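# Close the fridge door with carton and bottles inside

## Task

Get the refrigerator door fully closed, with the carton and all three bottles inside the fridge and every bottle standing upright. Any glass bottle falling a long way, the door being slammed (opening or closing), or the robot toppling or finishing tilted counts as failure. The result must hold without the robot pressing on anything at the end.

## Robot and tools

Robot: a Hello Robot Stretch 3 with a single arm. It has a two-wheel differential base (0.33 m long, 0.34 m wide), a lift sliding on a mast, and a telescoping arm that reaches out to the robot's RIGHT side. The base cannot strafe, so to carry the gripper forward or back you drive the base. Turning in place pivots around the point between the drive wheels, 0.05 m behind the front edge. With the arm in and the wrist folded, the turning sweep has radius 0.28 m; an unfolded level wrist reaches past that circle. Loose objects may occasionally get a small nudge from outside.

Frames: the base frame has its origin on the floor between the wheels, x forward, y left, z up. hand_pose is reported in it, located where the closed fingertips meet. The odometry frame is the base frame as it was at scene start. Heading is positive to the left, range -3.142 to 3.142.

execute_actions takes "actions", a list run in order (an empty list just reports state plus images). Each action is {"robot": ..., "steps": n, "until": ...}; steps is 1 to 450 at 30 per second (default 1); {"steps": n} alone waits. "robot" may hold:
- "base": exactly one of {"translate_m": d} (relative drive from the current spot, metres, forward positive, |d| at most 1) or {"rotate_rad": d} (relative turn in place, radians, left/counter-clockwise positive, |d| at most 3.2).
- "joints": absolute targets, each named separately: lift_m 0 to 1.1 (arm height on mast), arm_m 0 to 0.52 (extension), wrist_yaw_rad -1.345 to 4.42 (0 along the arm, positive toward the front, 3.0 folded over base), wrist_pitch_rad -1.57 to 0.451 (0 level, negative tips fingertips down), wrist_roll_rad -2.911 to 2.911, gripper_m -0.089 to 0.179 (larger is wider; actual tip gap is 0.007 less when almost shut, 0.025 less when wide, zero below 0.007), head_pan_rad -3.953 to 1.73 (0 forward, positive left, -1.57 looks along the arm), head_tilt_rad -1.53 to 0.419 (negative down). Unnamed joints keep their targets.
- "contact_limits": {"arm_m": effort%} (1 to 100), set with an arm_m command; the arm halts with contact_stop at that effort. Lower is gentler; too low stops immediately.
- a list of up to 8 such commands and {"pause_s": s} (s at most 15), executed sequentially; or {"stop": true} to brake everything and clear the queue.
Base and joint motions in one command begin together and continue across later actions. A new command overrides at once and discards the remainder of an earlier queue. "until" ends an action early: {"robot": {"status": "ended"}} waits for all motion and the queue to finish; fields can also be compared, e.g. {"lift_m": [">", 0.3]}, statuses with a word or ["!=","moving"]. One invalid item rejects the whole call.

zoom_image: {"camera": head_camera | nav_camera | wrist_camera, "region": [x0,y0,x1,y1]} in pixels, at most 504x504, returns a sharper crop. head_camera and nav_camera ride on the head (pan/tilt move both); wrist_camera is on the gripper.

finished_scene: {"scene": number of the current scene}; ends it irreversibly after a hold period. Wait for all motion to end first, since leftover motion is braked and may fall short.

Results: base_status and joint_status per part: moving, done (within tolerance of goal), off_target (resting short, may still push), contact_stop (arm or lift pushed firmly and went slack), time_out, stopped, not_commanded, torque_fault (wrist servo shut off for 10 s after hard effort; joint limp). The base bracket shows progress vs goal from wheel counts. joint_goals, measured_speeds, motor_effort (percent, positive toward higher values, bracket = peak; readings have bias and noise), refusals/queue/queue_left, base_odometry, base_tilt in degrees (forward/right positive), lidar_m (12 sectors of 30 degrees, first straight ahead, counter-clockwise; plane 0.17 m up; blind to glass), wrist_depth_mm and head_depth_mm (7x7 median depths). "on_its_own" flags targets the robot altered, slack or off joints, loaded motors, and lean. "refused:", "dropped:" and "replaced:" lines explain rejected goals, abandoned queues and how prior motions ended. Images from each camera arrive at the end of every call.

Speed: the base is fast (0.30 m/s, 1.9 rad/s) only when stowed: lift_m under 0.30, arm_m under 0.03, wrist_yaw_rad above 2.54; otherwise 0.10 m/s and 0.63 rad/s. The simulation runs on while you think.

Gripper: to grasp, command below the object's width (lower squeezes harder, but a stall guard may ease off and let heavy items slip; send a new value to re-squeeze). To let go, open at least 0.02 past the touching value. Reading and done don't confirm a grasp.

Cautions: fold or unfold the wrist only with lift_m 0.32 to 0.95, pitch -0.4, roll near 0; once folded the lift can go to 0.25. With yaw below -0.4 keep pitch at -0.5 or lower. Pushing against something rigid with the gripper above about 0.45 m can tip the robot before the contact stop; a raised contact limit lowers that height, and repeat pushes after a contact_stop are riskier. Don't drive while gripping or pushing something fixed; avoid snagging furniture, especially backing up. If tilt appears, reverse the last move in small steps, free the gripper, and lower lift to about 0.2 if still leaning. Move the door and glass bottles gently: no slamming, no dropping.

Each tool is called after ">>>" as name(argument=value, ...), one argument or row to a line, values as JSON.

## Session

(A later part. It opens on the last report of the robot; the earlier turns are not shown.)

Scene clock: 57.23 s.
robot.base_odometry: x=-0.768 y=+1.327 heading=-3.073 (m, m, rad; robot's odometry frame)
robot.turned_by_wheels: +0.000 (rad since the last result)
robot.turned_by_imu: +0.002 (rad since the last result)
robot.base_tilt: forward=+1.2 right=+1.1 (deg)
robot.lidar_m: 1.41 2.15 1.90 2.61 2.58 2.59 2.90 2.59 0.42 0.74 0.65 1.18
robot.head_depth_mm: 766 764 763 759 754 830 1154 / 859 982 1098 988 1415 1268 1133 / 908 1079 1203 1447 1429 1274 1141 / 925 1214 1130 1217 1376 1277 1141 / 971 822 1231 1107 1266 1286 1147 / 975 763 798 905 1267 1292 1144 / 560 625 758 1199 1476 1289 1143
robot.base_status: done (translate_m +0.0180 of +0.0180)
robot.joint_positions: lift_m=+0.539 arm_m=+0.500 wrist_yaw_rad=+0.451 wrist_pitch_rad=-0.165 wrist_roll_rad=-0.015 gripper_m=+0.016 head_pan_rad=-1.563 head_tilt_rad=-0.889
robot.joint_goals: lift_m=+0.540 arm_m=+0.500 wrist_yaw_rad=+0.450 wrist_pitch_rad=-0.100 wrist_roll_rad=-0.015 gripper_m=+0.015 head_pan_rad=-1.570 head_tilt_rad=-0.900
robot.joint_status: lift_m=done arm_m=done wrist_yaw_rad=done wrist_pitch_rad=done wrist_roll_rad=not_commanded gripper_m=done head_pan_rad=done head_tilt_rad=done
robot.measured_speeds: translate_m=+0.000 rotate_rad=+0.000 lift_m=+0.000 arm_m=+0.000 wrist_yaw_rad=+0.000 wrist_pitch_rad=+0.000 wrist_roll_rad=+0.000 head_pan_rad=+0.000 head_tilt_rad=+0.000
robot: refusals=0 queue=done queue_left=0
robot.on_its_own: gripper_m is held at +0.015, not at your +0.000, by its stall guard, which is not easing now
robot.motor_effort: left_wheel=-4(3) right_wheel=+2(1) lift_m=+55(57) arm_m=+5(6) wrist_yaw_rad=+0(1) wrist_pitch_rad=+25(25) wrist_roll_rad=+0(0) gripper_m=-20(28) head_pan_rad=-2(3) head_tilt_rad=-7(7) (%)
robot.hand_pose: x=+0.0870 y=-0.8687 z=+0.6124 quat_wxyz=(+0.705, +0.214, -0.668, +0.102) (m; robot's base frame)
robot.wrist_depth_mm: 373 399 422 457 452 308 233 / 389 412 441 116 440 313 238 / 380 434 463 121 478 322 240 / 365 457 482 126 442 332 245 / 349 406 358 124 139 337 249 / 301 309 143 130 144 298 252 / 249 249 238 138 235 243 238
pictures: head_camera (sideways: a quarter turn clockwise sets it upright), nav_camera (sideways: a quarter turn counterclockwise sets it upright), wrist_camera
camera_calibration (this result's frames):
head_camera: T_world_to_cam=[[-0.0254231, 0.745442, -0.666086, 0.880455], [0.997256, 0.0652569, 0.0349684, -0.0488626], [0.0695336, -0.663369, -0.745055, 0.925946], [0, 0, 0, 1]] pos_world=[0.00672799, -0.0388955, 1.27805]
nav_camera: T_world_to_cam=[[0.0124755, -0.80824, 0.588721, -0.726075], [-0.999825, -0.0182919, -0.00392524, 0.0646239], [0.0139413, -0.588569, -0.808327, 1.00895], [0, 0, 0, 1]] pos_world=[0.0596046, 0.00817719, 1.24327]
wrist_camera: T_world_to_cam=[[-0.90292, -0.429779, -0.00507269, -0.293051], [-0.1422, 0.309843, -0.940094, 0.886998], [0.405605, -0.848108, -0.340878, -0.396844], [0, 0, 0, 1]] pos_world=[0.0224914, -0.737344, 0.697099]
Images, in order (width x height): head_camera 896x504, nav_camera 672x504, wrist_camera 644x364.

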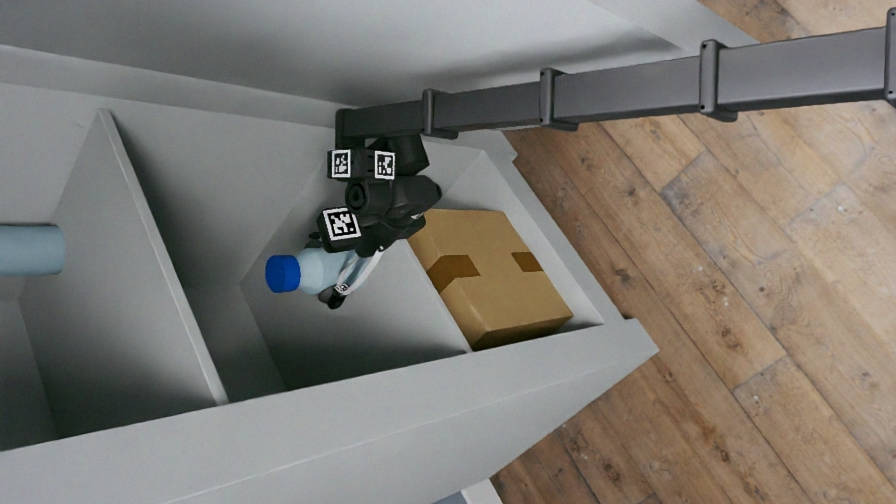

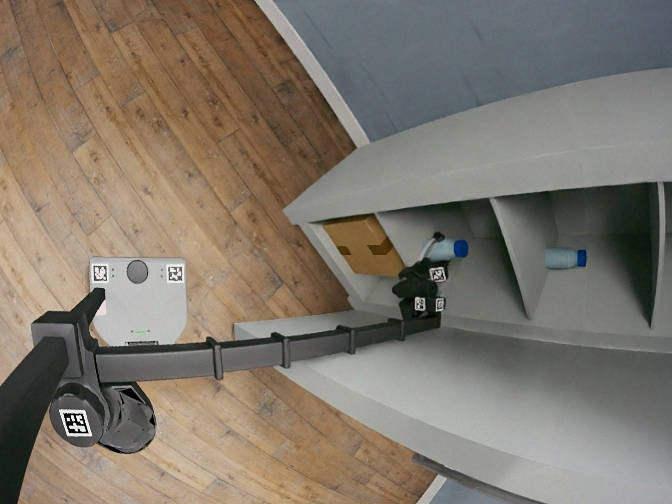

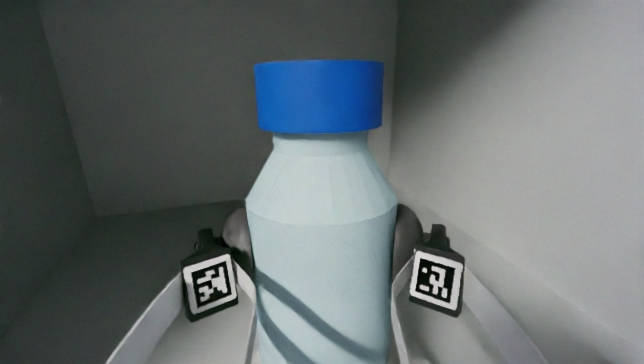

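>>> execute_actions(
  actions=[
    {"robot":[{"base":{"translate_m":0.03}},{"joints":{"lift_m":0.497}}],"steps":200,"until":{"robot":{"status":"ended"}}},
    {"robot":[{"joints":{"gripper_m":0.14}},{"joints":{"arm_m":0.43},"base":{"translate_m":-0.03}},{"joints":{"arm_m":0.0}},{"joints":{"wrist_yaw_rad":1.4,"gripper_m":0.0,"lift_m":0.3},"base":{"translate_m":-0.55}}],"steps":450,"until":{"robot":{"status":"ended"}}},
    {"steps":200,"until":{"robot":{"status":"ended"}}},
    {"robot":{"joints":{"arm_m":0.36,"wrist_yaw_rad":1.0,"head_pan_rad":-1.1}},"steps":200,"until":{"robot":{"status":"ended"}}},
  ],
)

Scene clock: 78.07 s.
robot.base_odometry: x=-0.220 y=+1.365 heading=-3.073 (m, m, rad; robot's odometry frame)
robot.turned_by_wheels: +0.000 (rad since the last result)
robot.turned_by_imu: +0.001 (rad since the last result)
robot.base_tilt: forward=+1.2 right=+1.0 (deg)
robot.lidar_m: 1.84 2.57 2.17 2.46 2.22 2.23 2.44 2.18 2.19 1.72 0.47 0.98
robot.head_depth_mm: 1521 1770 1949 1672 1474 1250 1150 / 806 1034 1924 1683 1482 1272 1136 / 626 738 895 1141 1396 1283 1139 / 477 530 636 811 1008 1233 1138 / 433 485 558 664 859 1240 1143 / 396 463 577 1433 1465 1285 1141 / 901 1186 1152 1635 1471 1293 1149
robot.base_status: done (translate_m -0.5500 of -0.5500)
robot.joint_positions: lift_m=+0.300 arm_m=+0.360 wrist_yaw_rad=+1.001 wrist_pitch_rad=-0.121 wrist_roll_rad=-0.015 gripper_m=+0.000 head_pan_rad=-1.107 head_tilt_rad=-0.889
robot.joint_goals: lift_m=+0.300 arm_m=+0.360 wrist_yaw_rad=+1.000 wrist_pitch_rad=-0.100 wrist_roll_rad=-0.015 gripper_m=+0.000 head_pan_rad=-1.100 head_tilt_rad=-0.900
robot.joint_status: lift_m=done arm_m=done wrist_yaw_rad=done wrist_pitch_rad=done wrist_roll_rad=not_commanded gripper_m=done head_pan_rad=done head_tilt_rad=done
robot.measured_speeds: translate_m=+0.000 rotate_rad=+0.000 lift_m=+0.000 arm_m=+0.000 wrist_yaw_rad=+0.000 wrist_pitch_rad=+0.000 wrist_roll_rad=+0.000 head_pan_rad=+0.000 head_tilt_rad=+0.000
robot: refusals=0 queue=done queue_left=0
robot.motor_effort: left_wheel=-2(11) right_wheel=+2(6) lift_m=+24(56) arm_m=+4(5) wrist_yaw_rad=-1(4) wrist_pitch_rad=+8(25) wrist_roll_rad=+0(0) gripper_m=-2(81) head_pan_rad=+3(23) head_tilt_rad=-7(7) (%)
robot.hand_pose: x=+0.1904 y=-0.6403 z=+0.3843 quat_wxyz=(+0.645, +0.374, -0.593, +0.304) (m; robot's base frame)
robot.wrist_depth_mm: 166 184 213 252 305 896 847 / 171 189 220 261 322 950 885 / 176 196 228 272 341 987 930 / 181 202 237 287 361 - 966 / 187 209 244 297 393 - 991 / 194 217 248 - 441 754 771 / 198 225 279 332 424 615 623
pictures: head_camera (sideways: a quarter turn clockwise sets it upright), nav_camera (sideways: a quarter turn counterclockwise sets it upright), wrist_camera
camera_calibration (this result's frames):
head_camera: T_world_to_cam=[[-0.351154, 0.658043, -0.666086, 0.882442], [0.866571, 0.497827, 0.0349684, -0.0480654], [0.354606, -0.564931, -0.745055, 0.924207], [0, 0, 0, 1]] pos_world=[0.0237953, -0.034643, 1.27805]
nav_camera: T_world_to_cam=[[0.367189, -0.720125, 0.588721, -0.728239], [-0.889564, -0.456794, -0.00392525, 0.0639513], [0.271751, -0.522263, -0.808327, 1.00738], [0, 0, 0, 1]] pos_world=[0.0505336, 0.0309073, 1.24327]
wrist_camera: T_world_to_cam=[[-0.544601, -0.838678, -0.00536563, -0.432665], [-0.24834, 0.167365, -0.954105, 0.550876], [0.801085, -0.518274, -0.299424, -0.20287], [0, 0, 0, 1]] pos_world=[0.063691, -0.560207, 0.462528]
Images, in order (width x height): head_camera 896x504, nav_camera 672x504, wrist_camera 644x364.

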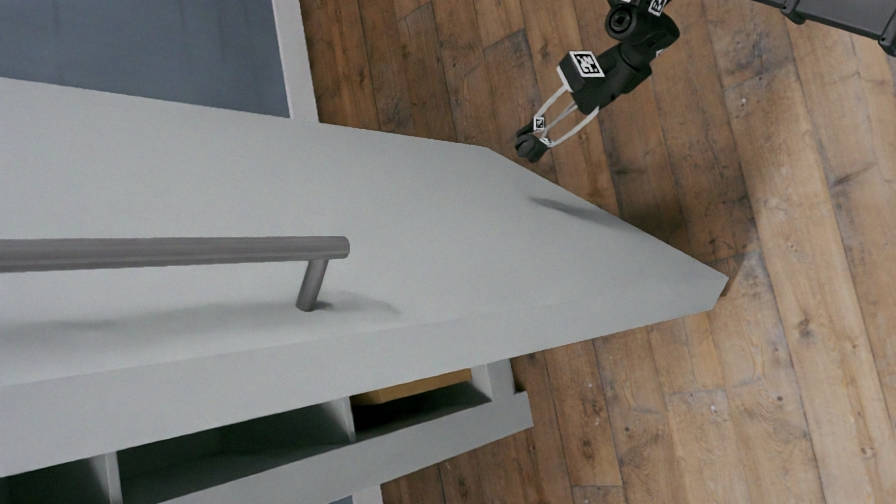

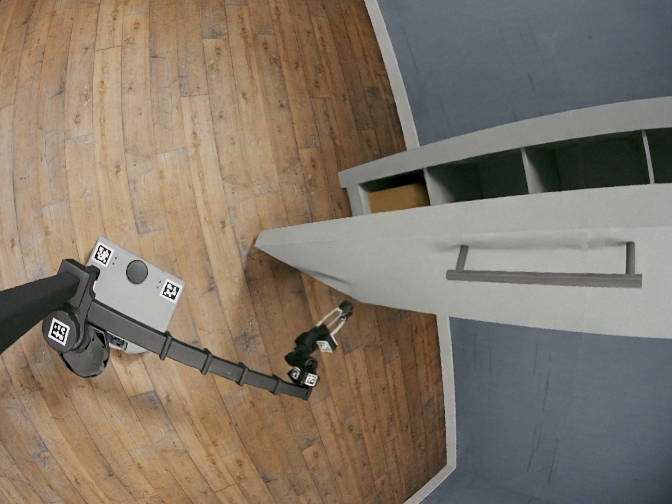

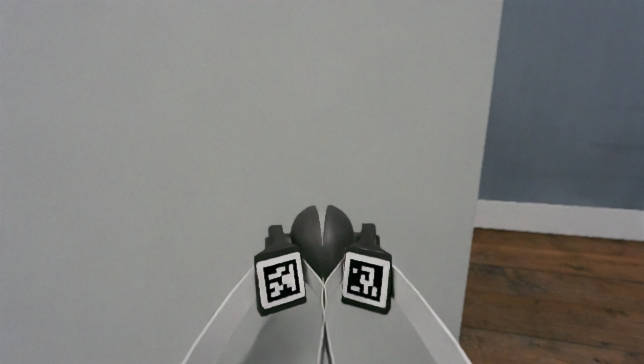

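>>> execute_actions(
  actions=[
    {"robot":[{"joints":{"arm_m":0.3}},{"base":{"translate_m":0.4}}],"steps":300,"until":{"robot":{"status":"ended"}}},
    {"steps":30},
  ],
)

Scene clock: 85.80 s.
robot.base_odometry: x=-0.619 y=+1.337 heading=-3.073 (m, m, rad; robot's odometry frame)
robot.turned_by_wheels: +0.000 (rad since the last result)
robot.turned_by_imu: +0.004 (rad since the last result)
robot.base_tilt: forward=+1.2 right=+1.1 (deg)
robot.lidar_m: 1.53 2.27 1.97 2.69 2.49 2.48 2.77 2.47 2.30 0.72 0.65 1.28
robot.head_depth_mm: 615 714 854 1053 1359 1224 1146 / 601 697 825 1011 1270 1254 1137 / 589 678 800 973 1256 1282 1135 / 565 647 776 948 1251 1282 1140 / 672 915 1415 1657 1478 1282 1141 / 1119 1284 1498 1664 1475 1287 1143 / 1094 1252 1460 1640 1464 1286 1150
robot.base_status: done (translate_m +0.4000 of +0.4000)
robot.joint_positions: lift_m=+0.300 arm_m=+0.300 wrist_yaw_rad=+0.997 wrist_pitch_rad=-0.123 wrist_roll_rad=-0.015 gripper_m=+0.000 head_pan_rad=-1.107 head_tilt_rad=-0.889
robot.joint_goals: lift_m=+0.300 arm_m=+0.300 wrist_yaw_rad=+1.000 wrist_pitch_rad=-0.100 wrist_roll_rad=-0.015 gripper_m=+0.000 head_pan_rad=-1.100 head_tilt_rad=-0.900
robot.joint_status: lift_m=done arm_m=done wrist_yaw_rad=done wrist_pitch_rad=done wrist_roll_rad=not_commanded gripper_m=done head_pan_rad=done head_tilt_rad=done
robot.measured_speeds: translate_m=+0.000 rotate_rad=+0.000 lift_m=+0.000 arm_m=+0.000 wrist_yaw_rad=+0.000 wrist_pitch_rad=+0.000 wrist_roll_rad=+0.000 head_pan_rad=+0.000 head_tilt_rad=+0.000
robot: refusals=0 queue=done queue_left=0
robot.motor_effort: left_wheel=-3(25) right_wheel=+2(27) lift_m=+24(24) arm_m=-1(2) wrist_yaw_rad=+3(16) wrist_pitch_rad=+9(13) wrist_roll_rad=+0(0) gripper_m=-2(4) head_pan_rad=+2(3) head_tilt_rad=-7(7) (%)
robot.hand_pose: x=+0.1897 y=-0.5816 z=+0.3838 quat_wxyz=(+0.645, +0.373, -0.594, +0.302) (m; robot's base frame)
robot.wrist_depth_mm: - 973 231 216 201 189 179 / - 998 241 226 211 197 186 / - - 254 236 220 207 194 / - - 267 248 229 216 202 / - - 284 258 241 226 211 / 805 809 306 - 250 237 220 / 635 632 320 292 272 248 231
pictures: head_camera (sideways: a quarter turn clockwise sets it upright), nav_camera (sideways: a quarter turn counterclockwise sets it upright), wrist_camera
camera_calibration (this result's frames):
head_camera: T_world_to_cam=[[-0.351261, 0.658005, -0.666067, 0.882417], [0.866496, 0.497957, 0.0349698, -0.0480668], [0.354683, -0.564861, -0.745072, 0.924229], [0, 0, 0, 1]] pos_world=[0.0238003, -0.0346397, 1.27805]
nav_camera: T_world_to_cam=[[0.367305, -0.720083, 0.5887, -0.728213], [-0.889495, -0.456929, -0.00392552, 0.0639512], [0.271821, -0.522204, -0.808342, 1.0074], [0, 0, 0, 1]] pos_world=[0.0505282, 0.0309154, 1.24327]
wrist_camera: T_world_to_cam=[[-0.548348, -0.836233, -0.00535206, -0.381645], [-0.249129, 0.169465, -0.953528, 0.541559], [0.798279, -0.521532, -0.301256, -0.172667], [0, 0, 0, 1]] pos_world=[0.0634799, -0.500971, 0.462332]
Images, in order (width x height): head_camera 896x504, nav_camera 672x504, wrist_camera 644x364.

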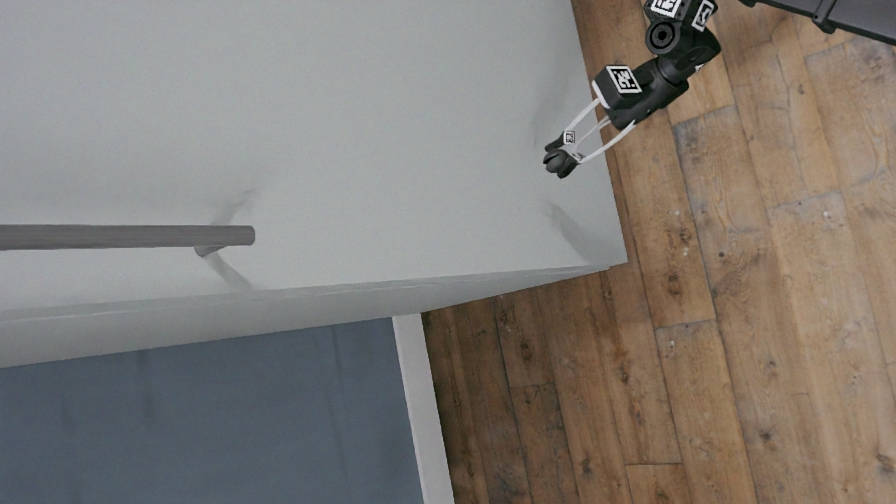

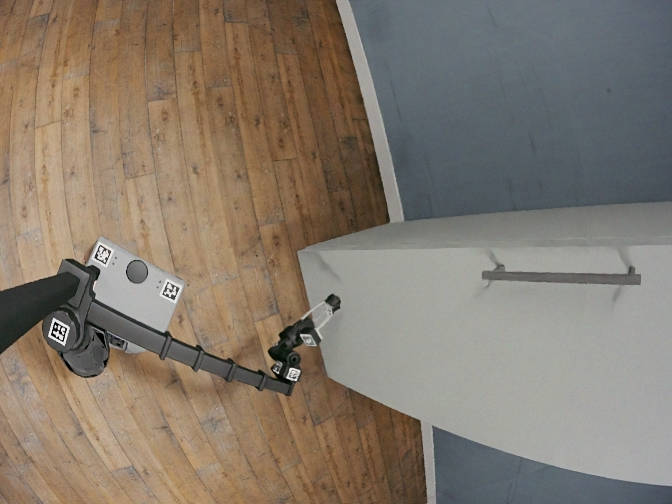

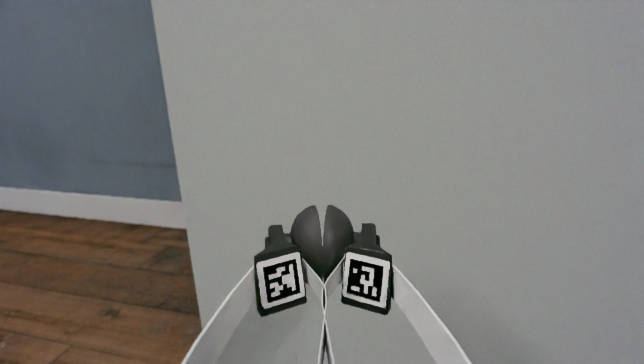

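Looks shut.

>>> finished_scene(
  scene=1,
)

The scene is finished: the task was done.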